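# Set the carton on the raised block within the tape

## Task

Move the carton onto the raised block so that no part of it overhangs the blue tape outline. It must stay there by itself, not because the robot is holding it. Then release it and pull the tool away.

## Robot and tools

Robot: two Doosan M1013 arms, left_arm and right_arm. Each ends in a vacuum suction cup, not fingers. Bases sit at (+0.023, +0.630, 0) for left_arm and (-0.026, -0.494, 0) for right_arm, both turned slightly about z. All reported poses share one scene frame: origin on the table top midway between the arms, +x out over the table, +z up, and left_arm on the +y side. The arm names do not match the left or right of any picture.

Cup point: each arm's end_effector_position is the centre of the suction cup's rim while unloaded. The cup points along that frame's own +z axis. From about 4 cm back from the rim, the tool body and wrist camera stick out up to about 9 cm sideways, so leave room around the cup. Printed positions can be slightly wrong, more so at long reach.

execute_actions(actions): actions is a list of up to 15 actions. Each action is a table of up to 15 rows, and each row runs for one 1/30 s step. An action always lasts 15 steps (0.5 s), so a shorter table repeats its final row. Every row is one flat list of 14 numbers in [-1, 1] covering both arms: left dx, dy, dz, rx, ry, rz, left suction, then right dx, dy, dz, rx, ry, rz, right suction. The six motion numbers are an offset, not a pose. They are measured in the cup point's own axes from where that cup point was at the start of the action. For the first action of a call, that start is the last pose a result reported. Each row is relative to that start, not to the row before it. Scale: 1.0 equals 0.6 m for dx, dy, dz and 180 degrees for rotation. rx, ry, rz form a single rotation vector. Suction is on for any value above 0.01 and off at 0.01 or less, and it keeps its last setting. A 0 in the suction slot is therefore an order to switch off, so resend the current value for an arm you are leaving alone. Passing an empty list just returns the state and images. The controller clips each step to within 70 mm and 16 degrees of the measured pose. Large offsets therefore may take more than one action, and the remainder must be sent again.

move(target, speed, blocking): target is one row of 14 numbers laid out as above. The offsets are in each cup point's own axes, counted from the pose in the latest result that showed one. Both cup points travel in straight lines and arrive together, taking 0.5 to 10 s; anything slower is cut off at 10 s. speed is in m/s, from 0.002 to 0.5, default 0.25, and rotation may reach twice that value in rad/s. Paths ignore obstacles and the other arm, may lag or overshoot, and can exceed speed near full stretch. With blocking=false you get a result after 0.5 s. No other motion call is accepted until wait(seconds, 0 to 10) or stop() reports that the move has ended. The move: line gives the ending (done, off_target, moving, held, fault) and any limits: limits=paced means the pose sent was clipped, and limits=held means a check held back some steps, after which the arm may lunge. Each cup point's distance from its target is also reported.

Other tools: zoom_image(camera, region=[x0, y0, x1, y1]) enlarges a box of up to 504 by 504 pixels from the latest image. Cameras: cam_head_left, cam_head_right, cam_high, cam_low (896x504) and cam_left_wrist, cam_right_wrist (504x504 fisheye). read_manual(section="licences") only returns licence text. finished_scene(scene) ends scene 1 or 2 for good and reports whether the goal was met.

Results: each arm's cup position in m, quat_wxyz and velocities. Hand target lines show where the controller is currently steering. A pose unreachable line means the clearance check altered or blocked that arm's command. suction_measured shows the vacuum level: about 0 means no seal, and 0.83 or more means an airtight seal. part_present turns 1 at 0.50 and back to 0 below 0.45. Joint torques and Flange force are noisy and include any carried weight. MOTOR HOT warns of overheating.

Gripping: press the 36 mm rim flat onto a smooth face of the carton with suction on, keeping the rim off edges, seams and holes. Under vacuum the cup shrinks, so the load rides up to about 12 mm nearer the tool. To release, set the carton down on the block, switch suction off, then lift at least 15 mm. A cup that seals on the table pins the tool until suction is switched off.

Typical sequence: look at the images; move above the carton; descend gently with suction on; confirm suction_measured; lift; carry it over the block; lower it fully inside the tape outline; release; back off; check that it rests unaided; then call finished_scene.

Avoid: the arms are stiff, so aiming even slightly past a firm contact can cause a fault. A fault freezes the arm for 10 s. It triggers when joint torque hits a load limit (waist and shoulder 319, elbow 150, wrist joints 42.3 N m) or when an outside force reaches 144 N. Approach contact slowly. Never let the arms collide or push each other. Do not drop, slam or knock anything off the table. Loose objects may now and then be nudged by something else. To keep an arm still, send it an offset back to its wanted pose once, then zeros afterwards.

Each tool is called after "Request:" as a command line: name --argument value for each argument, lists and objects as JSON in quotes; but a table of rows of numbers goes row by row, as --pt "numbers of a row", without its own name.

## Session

Request:
execute_actions --actions '[]'

Scene clock: 0.00 s.
left_arm: end_effector_position=(+0.6630, +0.5226, +0.3617) suction_measured=0.00 part_present=0 end_effector_quat_wxyz=(-0.001, -0.179, +0.984, -0.001) end_effector_velocity=(-0.000, -0.000, -0.001) end_effector_angular_velocity=(-0.001, +0.001, +0.001) | right_arm: end_effector_position=(+0.6148, -0.5981, +0.3630) suction_measured=0.00 part_present=0 end_effector_quat_wxyz=(+0.000, +0.335, +0.942, -0.000) end_effector_velocity=(+0.000, -0.001, +0.000) end_effector_angular_velocity=(-0.000, -0.001, +0.000)
Joint positions: left_arm=[-0.055  0.166  1.621 -0.001  1.354 -0.578] | right_arm=[-0.054  0.166  1.62  -0.     1.355  0.47 ]
Joint velocities: left_arm=[-0.     0.     0.001 -0.001  0.    -0.001] | right_arm=[-0.001  0.    -0.001 -0.     0.    -0.001]
Joint torques (N m, as the joint torque sensors report them, + toward a larger angle): no reading
Flange force (N, the push that the arm receives, along the end effector's own x y z axes): no reading
Hand target (left_arm): +0.663, +0.523, +0.362; -0.001, -0.179, +0.984, -0.001
Hand target (right_arm): +0.615, -0.598, +0.363; +0.000, +0.335, +0.942, -0.000
camera_calibration (this result's frames):
cam_left_wrist: T_world_to_cam=[[0.318715, -0.946718, 0.0463148, 0.269339], [-0.831309, -0.25572, 0.49349, 0.519822], [-0.455352, -0.195784, -0.868518, 0.800565], [0, 0, 0, 1]] pos_world=[0.71083, 0.544655, 0.426304]
cam_right_wrist: T_world_to_cam=[[-0.637644, -0.769483, 0.0361382, -0.0750489], [-0.677594, 0.582578, 0.448854, 0.618401], [-0.366439, 0.261722, -0.892874, 0.792394], [0, 0, 0, 1]] pos_world=[0.661534, -0.625403, 0.432648]

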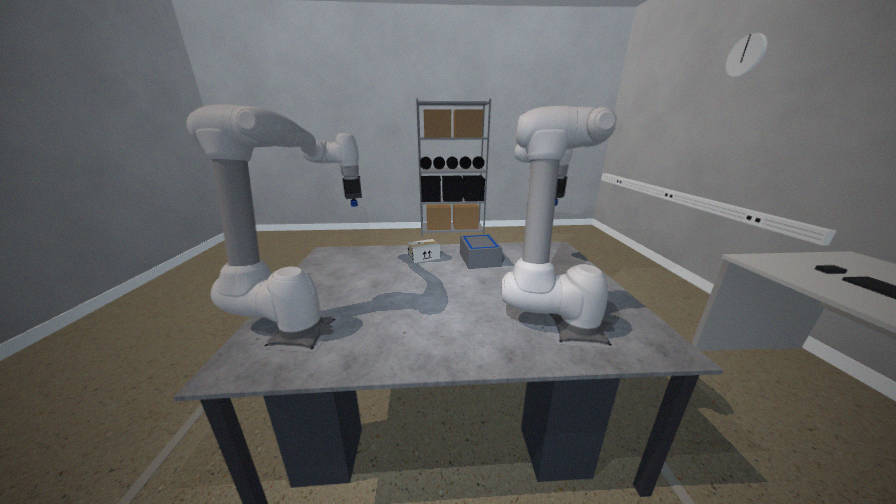

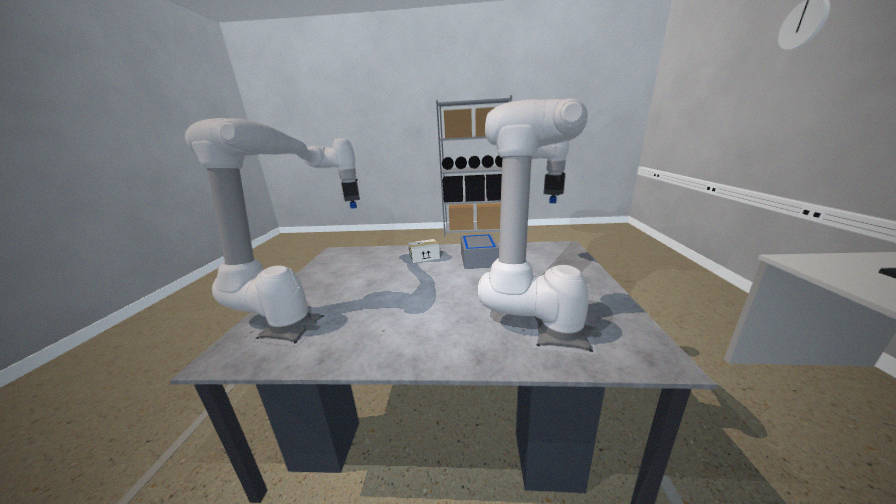

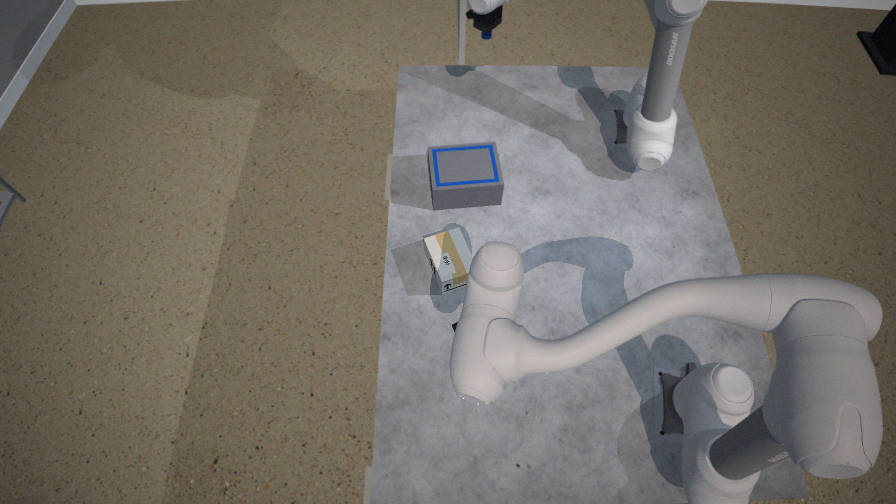

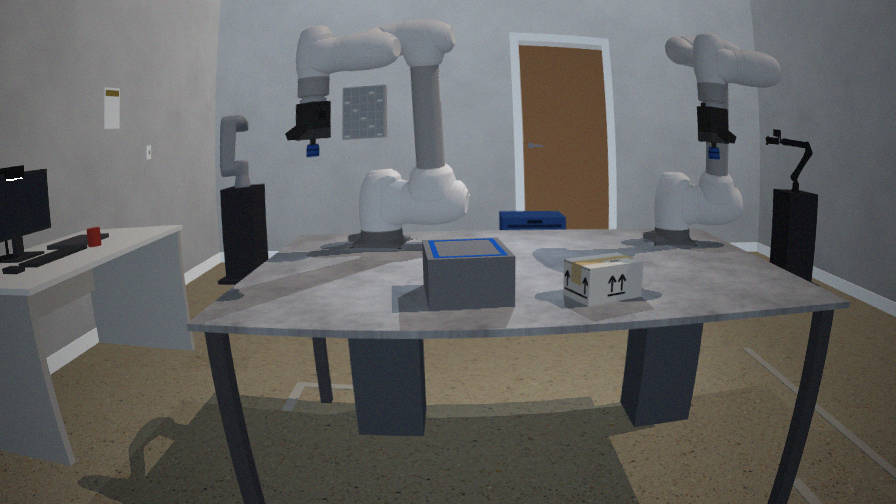

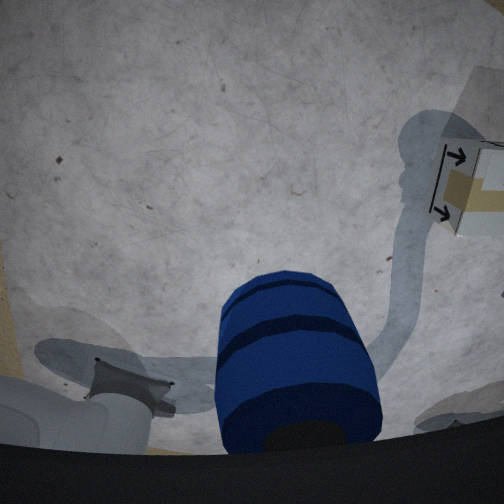

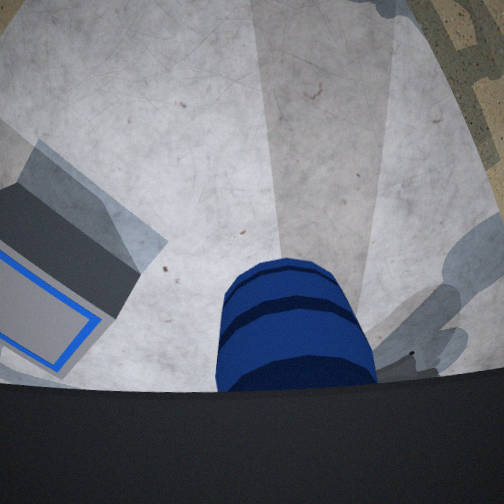

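Request:
zoom_image --camera "cam_high" --region '[380,135,540,295]'

Region (380, 135, 540, 295) of cam_high's 896x504 image, scaled by 3.150, with more detail than that image has.

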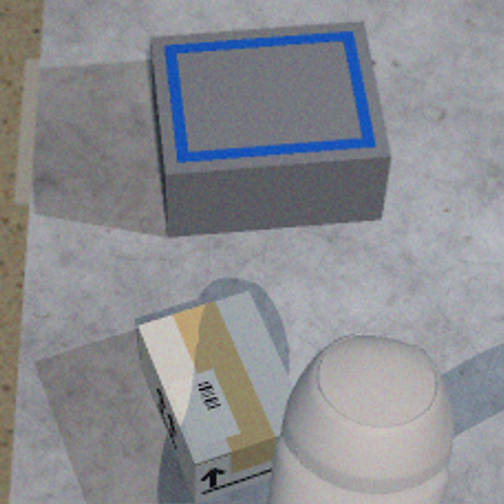

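Request:
move --target '[0.1025,-0.642,0.405,0,0,0,0,0,0,0,0,0,0,0]' --speed 0.35

Request:
zoom_image --camera "cam_low" --region '[410,200,670,320]'

Scene clock: 3.87 s.
left_arm: end_effector_position=(+0.7402, +0.1406, +0.1190) suction_measured=0.00 part_present=0 end_effector_quat_wxyz=(-0.001, -0.179, +0.984, -0.000) end_effector_velocity=(+0.000, -0.000, -0.001) end_effector_angular_velocity=(+0.001, +0.001, -0.002) | right_arm: end_effector_position=(+0.6148, -0.5981, +0.3630) suction_measured=0.00 part_present=0 end_effector_quat_wxyz=(+0.000, +0.335, +0.942, -0.000) end_effector_velocity=(+0.000, +0.001, +0.000) end_effector_angular_velocity=(+0.000, -0.001, +0.002)
Joint positions: left_arm=[-0.474  0.636  1.399 -0.001  1.107 -0.997] | right_arm=[-0.054  0.166  1.62  -0.     1.355  0.47 ]
Joint velocities: left_arm=[-0.     0.002 -0.001  0.     0.001  0.001] | right_arm=[ 0.001 -0.001 -0.     0.    -0.    -0.001]
Joint torques (N m, as the joint torque sensors report them, + toward a larger angle): left_arm=[ -2.78 -91.4  -35.07   4.5    0.41  -0.13] | right_arm=[  1.56 -60.82 -38.95   4.03   0.17   0.09]
Flange force (N, the push that the arm receives, along the end effector's own x y z axes): left_arm=[0.5 6.7 -4.3] | right_arm=[-7.9 1.9 1.2]
Hand target (left_arm): +0.740, +0.140, +0.119; -0.001, -0.179, +0.984, -0.000
Hand target (right_arm): +0.615, -0.598, +0.363; +0.000, +0.335, +0.942, -0.000
Off the commanded pose (left_arm): 0.001 m, 0 deg.
Off the commanded pose (right_arm): 0.000 m, 0 deg.
move: done
camera_calibration (this result's frames):
cam_left_wrist: T_world_to_cam=[[0.319086, -0.946619, 0.045796, -0.105904], [-0.831075, -0.256258, 0.493606, 0.605927], [-0.455521, -0.195562, -0.868479, 0.550188], [0, 0, 0, 1]] pos_world=[0.787985, 0.162619, 0.183588]
cam_right_wrist: T_world_to_cam=[[-0.637644, -0.769483, 0.0361381, -0.0750488], [-0.677594, 0.582578, 0.448854, 0.618401], [-0.366439, 0.261722, -0.892874, 0.792394], [0, 0, 0, 1]] pos_world=[0.661534, -0.625402, 0.432648]

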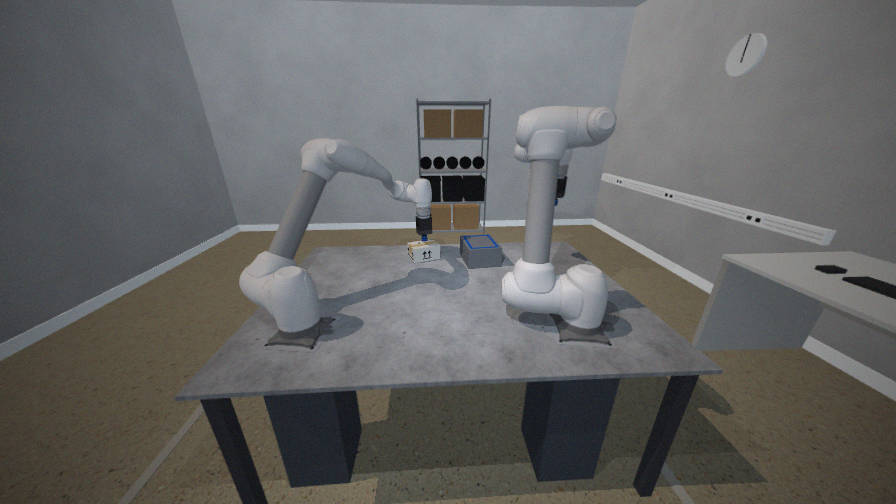

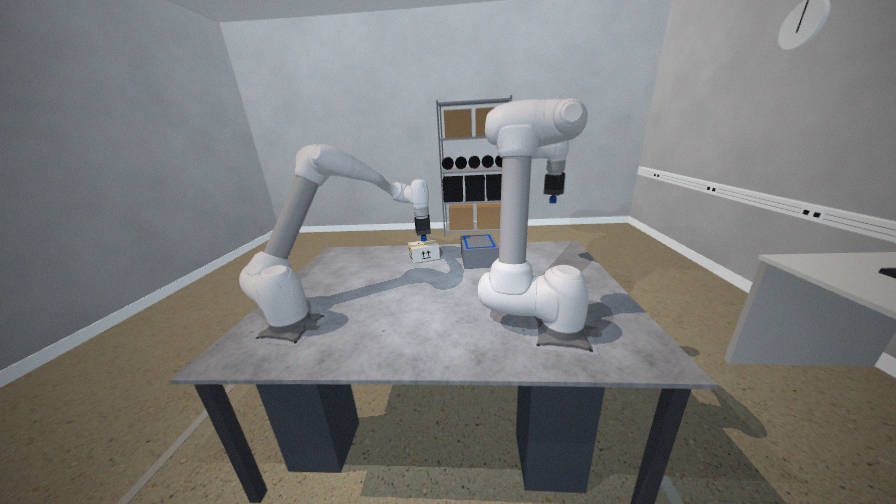

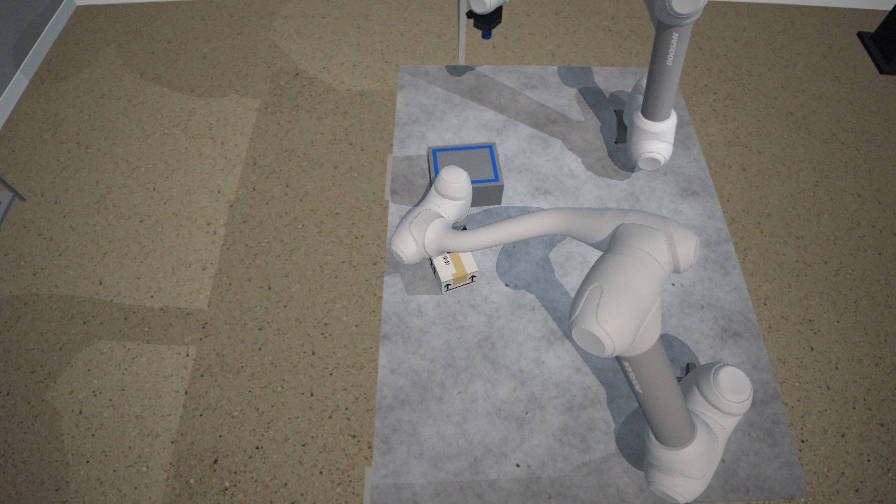

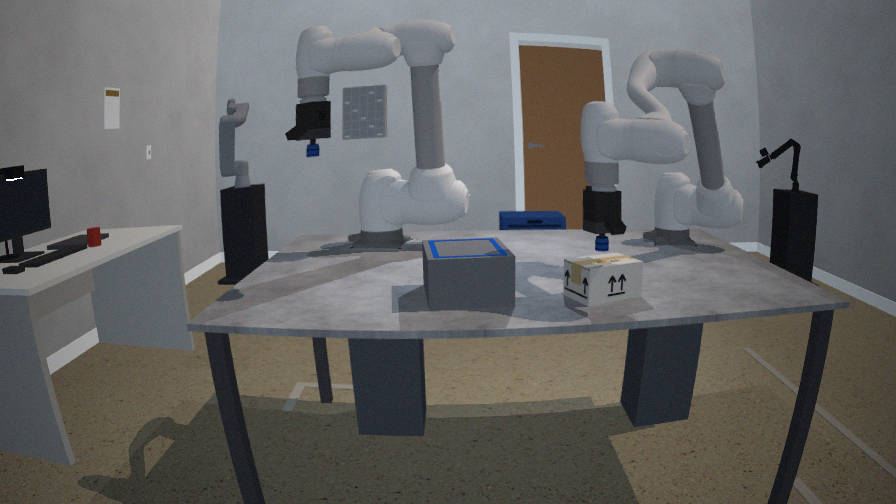

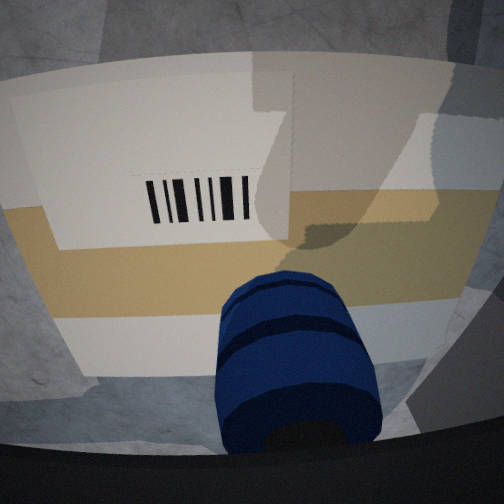

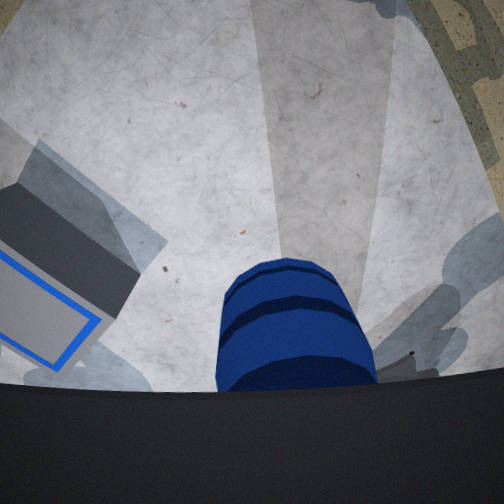

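Region (410, 200, 670, 320) of cam_low's 896x504 image, scaled by 1.938, with more detail than that image has; it fills the top 233 rows of this view, and the rest is white.

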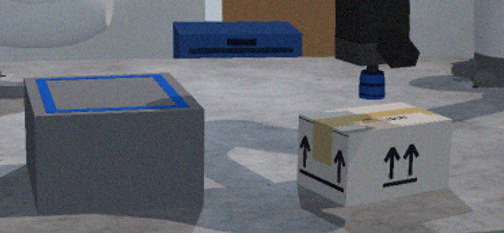

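Request:
move --target '[0,0.008,0.053,0,0,0,1,0,0,0,0,0,0,0]' --speed 0.04

Scene clock: 5.63 s.
left_arm: end_effector_position=(+0.7385, +0.1451, +0.0872) suction_measured=0.99 part_present=1 end_effector_quat_wxyz=(-0.001, -0.179, +0.984, -0.000) end_effector_velocity=(+0.000, +0.000, -0.002) end_effector_angular_velocity=(+0.001, -0.000, -0.001) | right_arm: end_effector_position=(+0.6148, -0.5981, +0.3630) suction_measured=0.00 part_present=0 end_effector_quat_wxyz=(+0.000, +0.335, +0.942, -0.000) end_effector_velocity=(+0.000, -0.000, +0.002) end_effector_angular_velocity=(-0.001, -0.004, +0.000)
Joint positions: left_arm=[-0.471  0.655  1.43  -0.001  1.057 -0.994] | right_arm=[-0.054  0.166  1.62  -0.     1.355  0.47 ]
Joint velocities: left_arm=[-0.     0.001  0.001  0.001 -0.002  0.   ] | right_arm=[-0.    -0.002 -0.002 -0.    -0.001 -0.   ]
Joint torques (N m, as the joint torque sensors report them, + toward a larger angle): left_arm=[ -2.26 -99.56 -37.57   4.32   0.16  -0.17] | right_arm=[  1.19 -59.19 -39.35   3.92   0.21   0.15]
Flange force (N, the push that the arm receives, along the end effector's own x y z axes): left_arm=[-0.9 4.2 3.1] | right_arm=[-4.7 0.3 0.5]
Hand target (left_arm): +0.738, +0.145, +0.087; -0.001, -0.179, +0.984, -0.000
Hand target (right_arm): +0.615, -0.598, +0.363; +0.000, +0.335, +0.942, -0.000
Off the commanded pose (left_arm): 0.000 m, 0 deg.
Off the commanded pose (right_arm): 0.000 m, 0 deg.
move: done
camera_calibration (this result's frames):
cam_left_wrist: T_world_to_cam=[[0.319151, -0.946601, 0.0457123, -0.0996763], [-0.831047, -0.256355, 0.493601, 0.621369], [-0.455525, -0.195522, -0.868486, 0.522718], [0, 0, 0, 1]] pos_world=[0.78631, 0.167141, 0.151821]
cam_right_wrist: T_world_to_cam=[[-0.637644, -0.769483, 0.0361382, -0.0750489], [-0.677594, 0.582578, 0.448854, 0.618401], [-0.366439, 0.261722, -0.892874, 0.792394], [0, 0, 0, 1]] pos_world=[0.661534, -0.625403, 0.432648]

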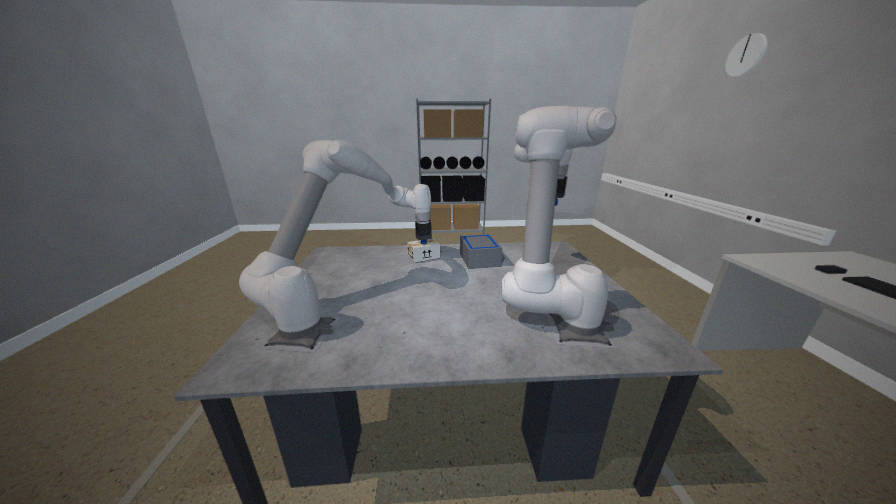

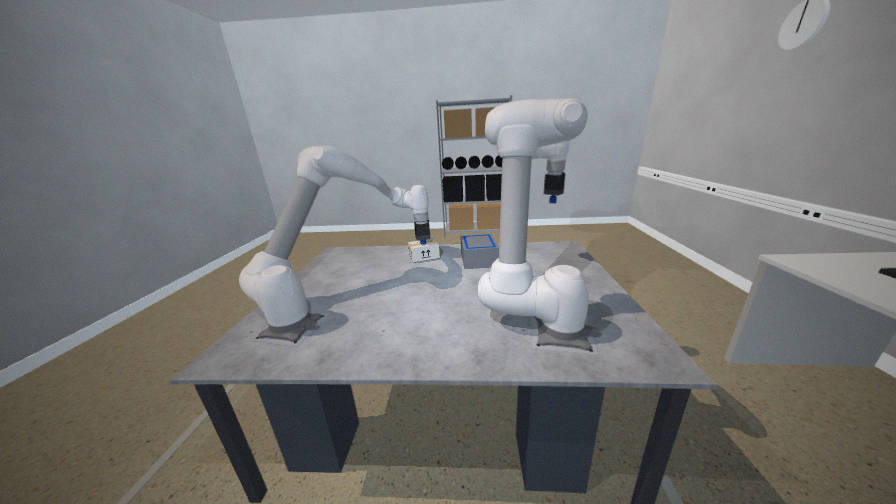

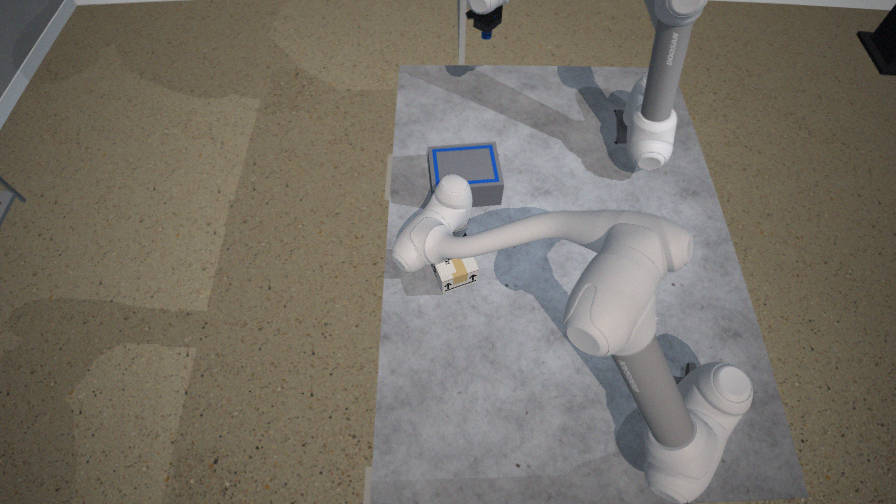

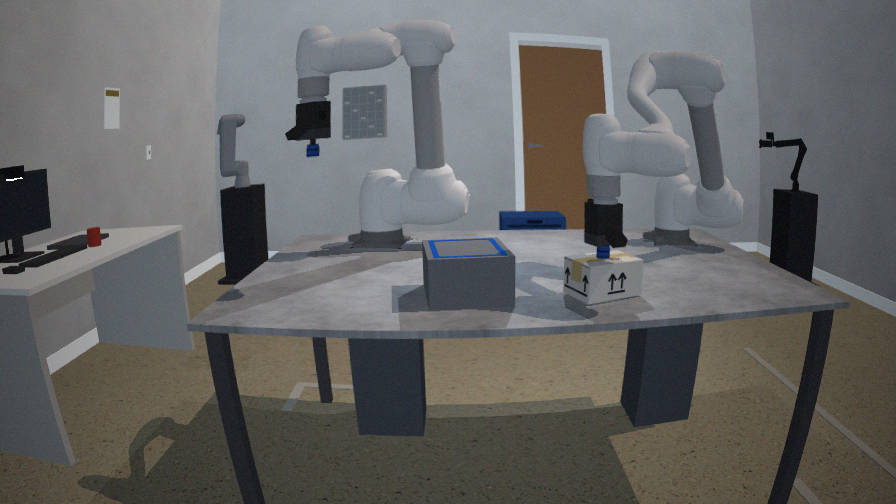

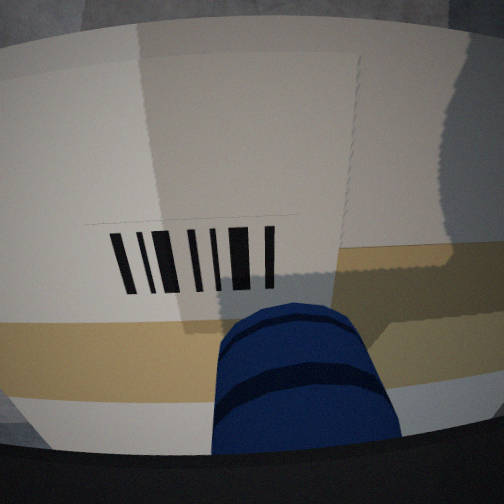

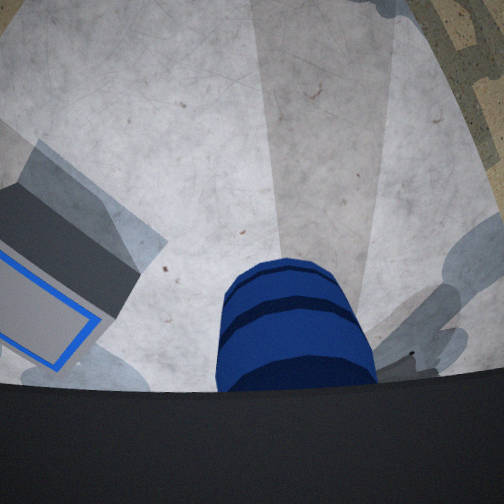

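Request:
move --target '[0,-0.1,-0.24,0,0,-0.1667,1,0,0,0,0,0,0,0]' --speed 0.3

Request:
move --target '[0.435,-0.217,0,0,0,-0.2556,1,0,0,0,0,0,0,0]' --speed 0.3

Request:
zoom_image --camera "cam_low" --region '[390,160,550,320]'

Request:
zoom_image --camera "cam_head_left" --region '[440,195,520,275]'

Request:
zoom_image --camera "cam_high" --region '[405,100,525,220]'

Scene clock: 8.40 s.
left_arm: end_effector_position=(+0.7594, +0.0889, +0.2311) suction_measured=1.00 part_present=1 end_effector_quat_wxyz=(-0.001, -0.427, +0.904, -0.000) end_effector_velocity=(-0.001, -0.002, +0.002) end_effector_angular_velocity=(+0.001, -0.000, +0.003) | right_arm: end_effector_position=(+0.6148, -0.5981, +0.3630) suction_measured=0.00 part_present=0 end_effector_quat_wxyz=(+0.000, +0.335, +0.942, -0.000) end_effector_velocity=(-0.000, -0.000, +0.000) end_effector_angular_velocity=(+0.000, +0.001, -0.001)
Joint positions: left_arm=[-0.506  0.643  1.173 -0.001  1.326 -1.554] | right_arm=[-0.054  0.166  1.62  -0.     1.355  0.47 ]
Joint velocities: left_arm=[-0.002  0.    -0.004  0.001  0.004 -0.005] | right_arm=[-0.     0.    -0.     0.     0.001  0.001]
Joint torques (N m, as the joint torque sensors report them, + toward a larger angle): left_arm=[  -2.27 -101.28  -41.01    4.68    0.69    0.09] | right_arm=[  1.06 -59.84 -39.16   4.04   0.18   0.15]
Flange force (N, the push that the arm receives, along the end effector's own x y z axes): left_arm=[-1.9 4.8 3.6] | right_arm=[-6.3 1.6 1.0]
Hand target (left_arm): +0.759, +0.089, +0.231; -0.001, -0.427, +0.904, -0.000
Hand target (right_arm): +0.615, -0.598, +0.363; +0.000, +0.335, +0.942, -0.000
Off the commanded pose (left_arm): 0.000 m, 0 deg.
Off the commanded pose (right_arm): 0.000 m, 0 deg.
move: done
camera_calibration (this result's frames):
cam_left_wrist: T_world_to_cam=[[0.749394, -0.66059, 0.0450384, -0.518133], [-0.591548, -0.637407, 0.493744, 0.405308], [-0.297455, -0.396652, -0.86844, 0.544082], [0, 0, 0, 1]] pos_world=[0.789885, 0.131884, 0.295719]
cam_right_wrist: T_world_to_cam=[[-0.637644, -0.769483, 0.0361384, -0.075049], [-0.677594, 0.582578, 0.448854, 0.618401], [-0.366439, 0.261722, -0.892874, 0.792394], [0, 0, 0, 1]] pos_world=[0.661534, -0.625403, 0.432648]

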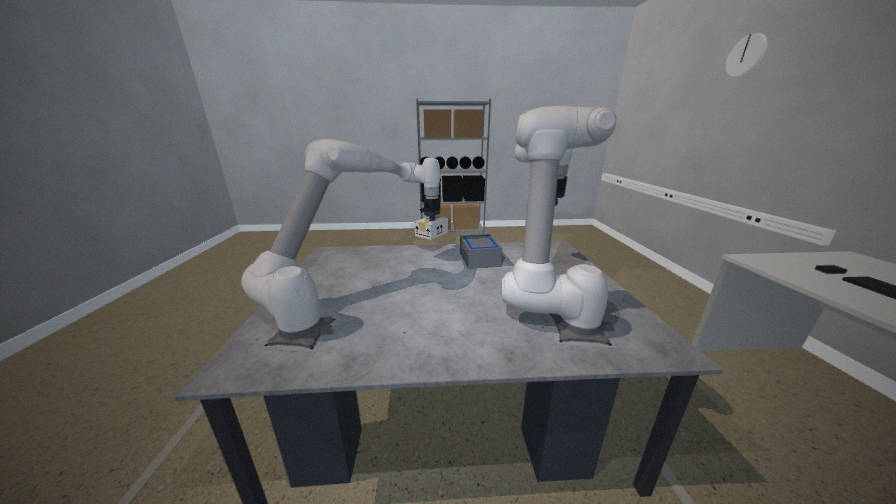

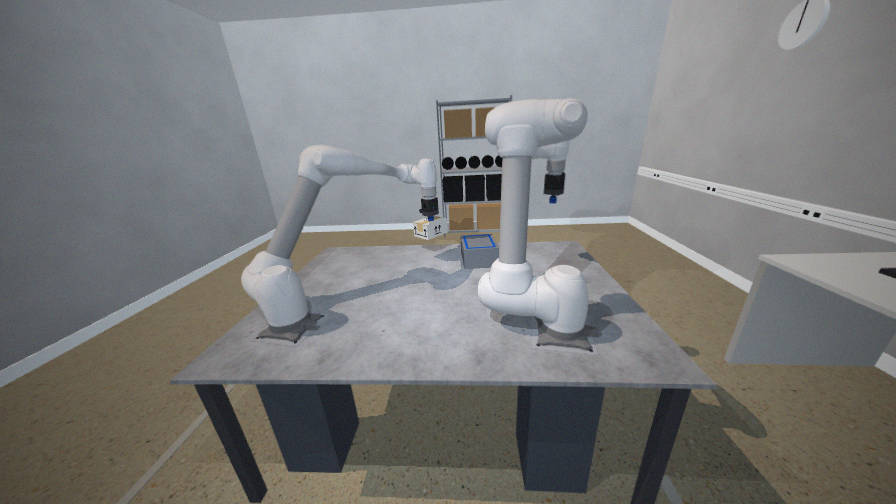

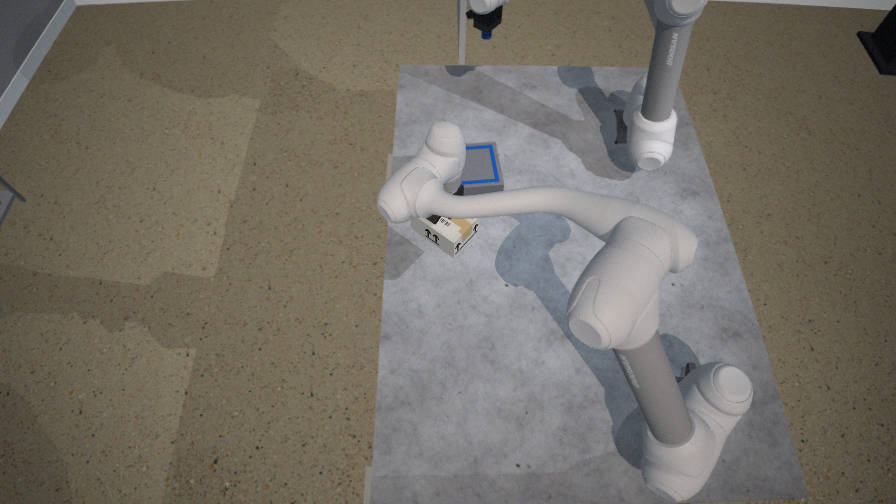

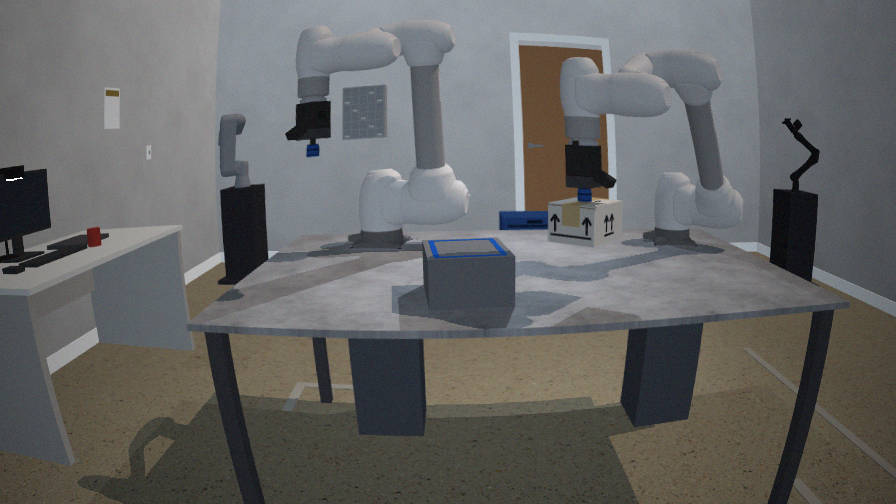

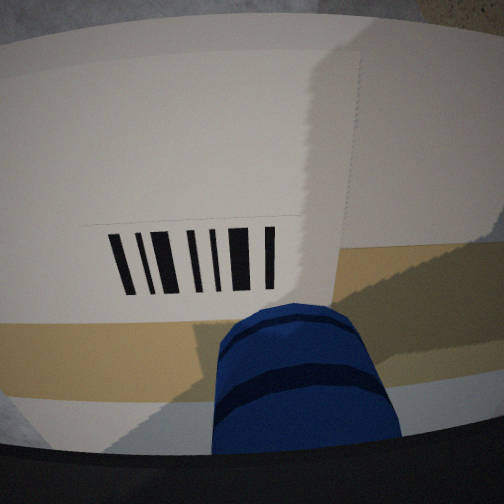

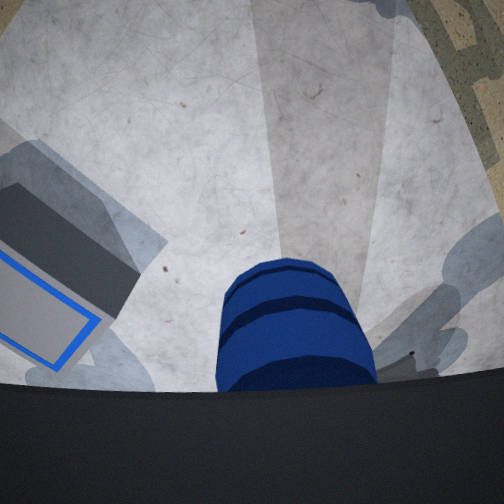

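Scene clock: 10.23 s.
left_arm: end_effector_position=(+0.6938, -0.1951, +0.2312) suction_measured=1.00 part_present=1 end_effector_quat_wxyz=(+0.001, +0.746, -0.665, -0.000) end_effector_velocity=(-0.000, -0.001, -0.001) end_effector_angular_velocity=(+0.001, +0.002, +0.001) | right_arm: end_effector_position=(+0.6148, -0.5981, +0.3630) suction_measured=0.00 part_present=0 end_effector_quat_wxyz=(+0.000, +0.335, +0.942, -0.000) end_effector_velocity=(+0.001, +0.001, +0.000) end_effector_angular_velocity=(+0.000, +0.000, +0.001)
Joint positions: left_arm=[-0.756  0.951  0.62  -0.001  1.572 -2.606] | right_arm=[-0.054  0.166  1.62  -0.     1.355  0.47 ]
Joint velocities: left_arm=[-0.001  0.005 -0.008 -0.001  0.006 -0.002] | right_arm=[ 0.001  0.001 -0.001  0.     0.     0.   ]
Joint torques (N m, as the joint torque sensors report them, + toward a larger angle): left_arm=[  -3.31 -126.48  -43.51    4.82    0.32   -0.31] | right_arm=[  0.78 -59.86 -39.39   4.2    0.14   0.05]
Flange force (N, the push that the arm receives, along the end effector's own x y z axes): left_arm=[-9.2 2.0 6.5] | right_arm=[-5.4 1.7 1.0]
Hand target (left_arm): +0.694, -0.195, +0.231; +0.001, +0.746, -0.665, -0.000
Hand target (right_arm): +0.615, -0.598, +0.363; +0.000, +0.335, +0.942, -0.000
Off the commanded pose (left_arm): 0.001 m, 0 deg.
Off the commanded pose (right_arm): 0.000 m, 0 deg.
move: done
camera_calibration (this result's frames):
cam_left_wrist: T_world_to_cam=[[0.995828, 0.0798964, 0.0440735, -0.682884], [0.0478762, -0.868697, 0.493025, -0.30323], [0.0776774, -0.488858, -0.868898, 0.133878], [0, 0, 0, 1]] pos_world=[0.684154, -0.143408, 0.295923]
cam_right_wrist: T_world_to_cam=[[-0.637644, -0.769483, 0.0361381, -0.0750487], [-0.677593, 0.582578, 0.448854, 0.618401], [-0.366439, 0.261722, -0.892874, 0.792394], [0, 0, 0, 1]] pos_world=[0.661534, -0.625403, 0.432648]

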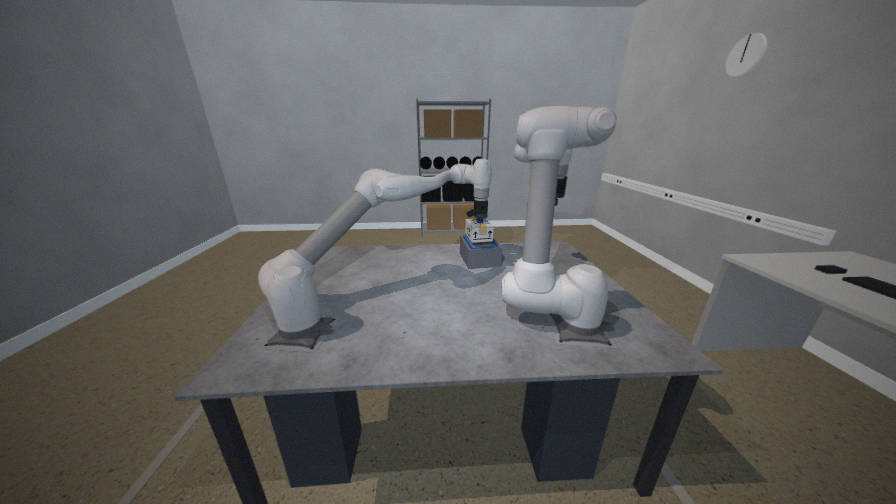

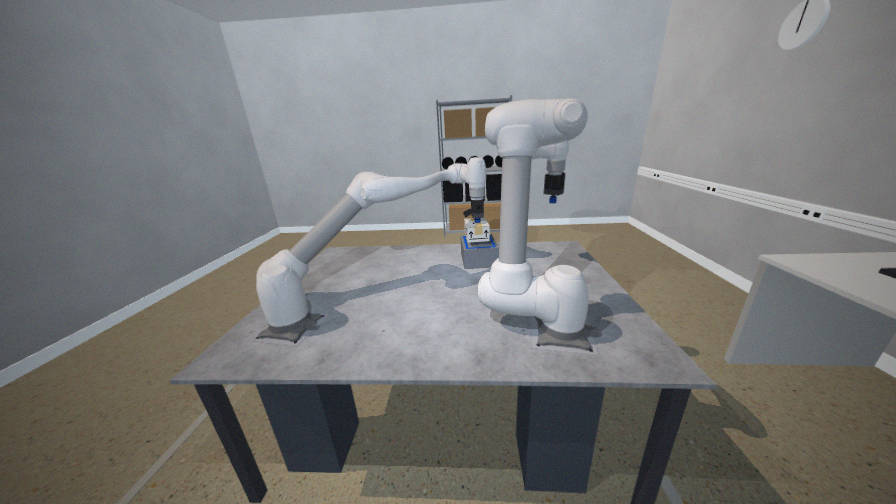

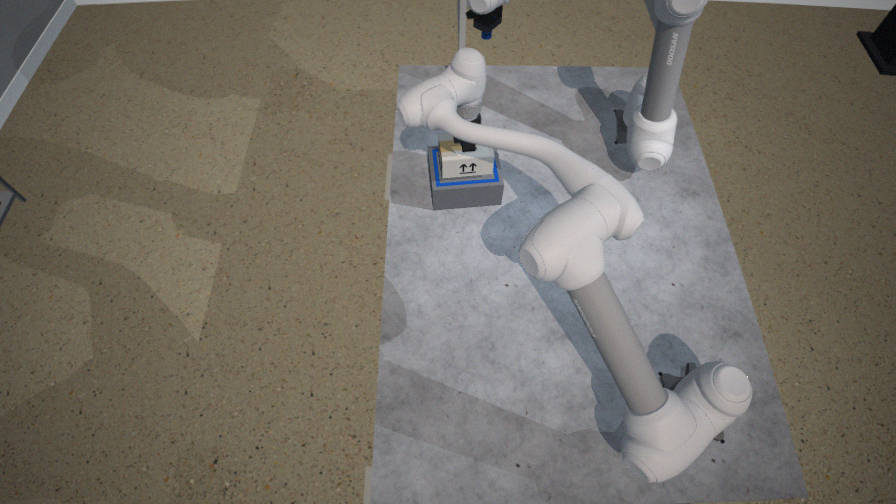

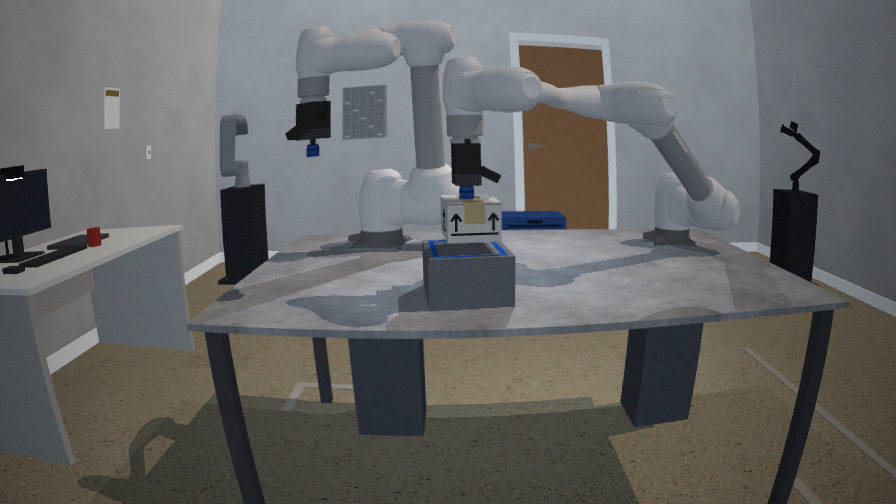

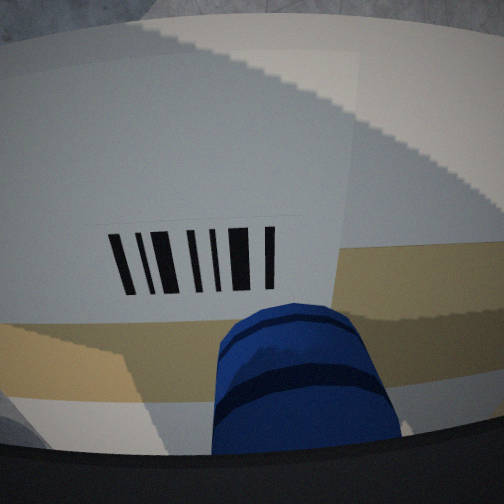

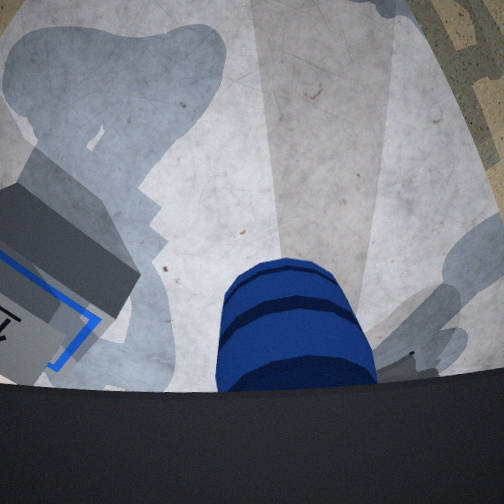

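Region (390, 160, 550, 320) of cam_low's 896x504 image, scaled by 3.150, with more detail than that image has.

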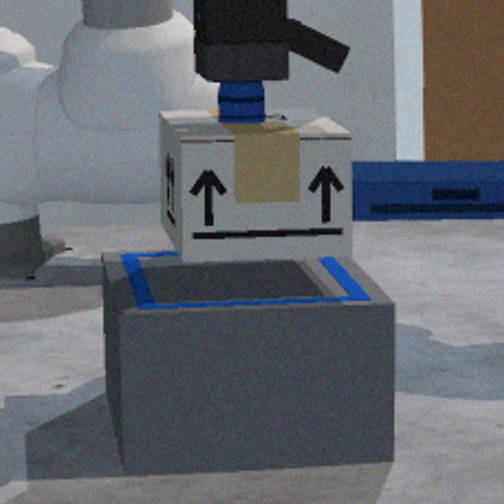

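Region (440, 195, 520, 275) of cam_head_left's 896x504 image, scaled by 6.300, with more detail than that image has.

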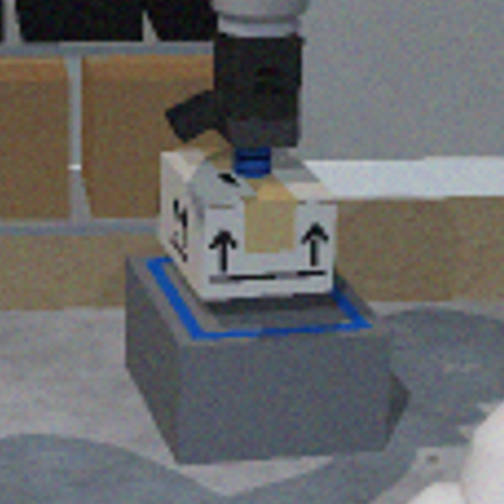

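Region (405, 100, 525, 220) of cam_high's 896x504 image, scaled by 4.200, with more detail than that image has.

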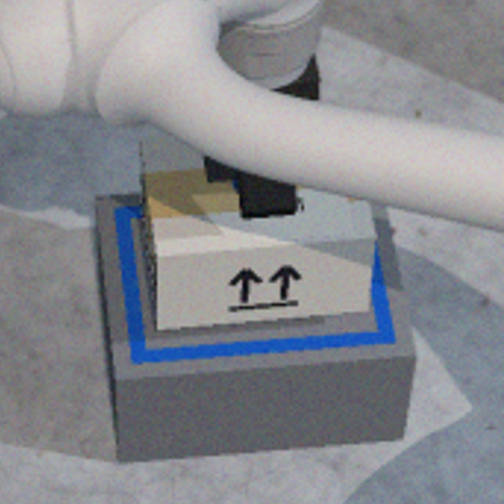

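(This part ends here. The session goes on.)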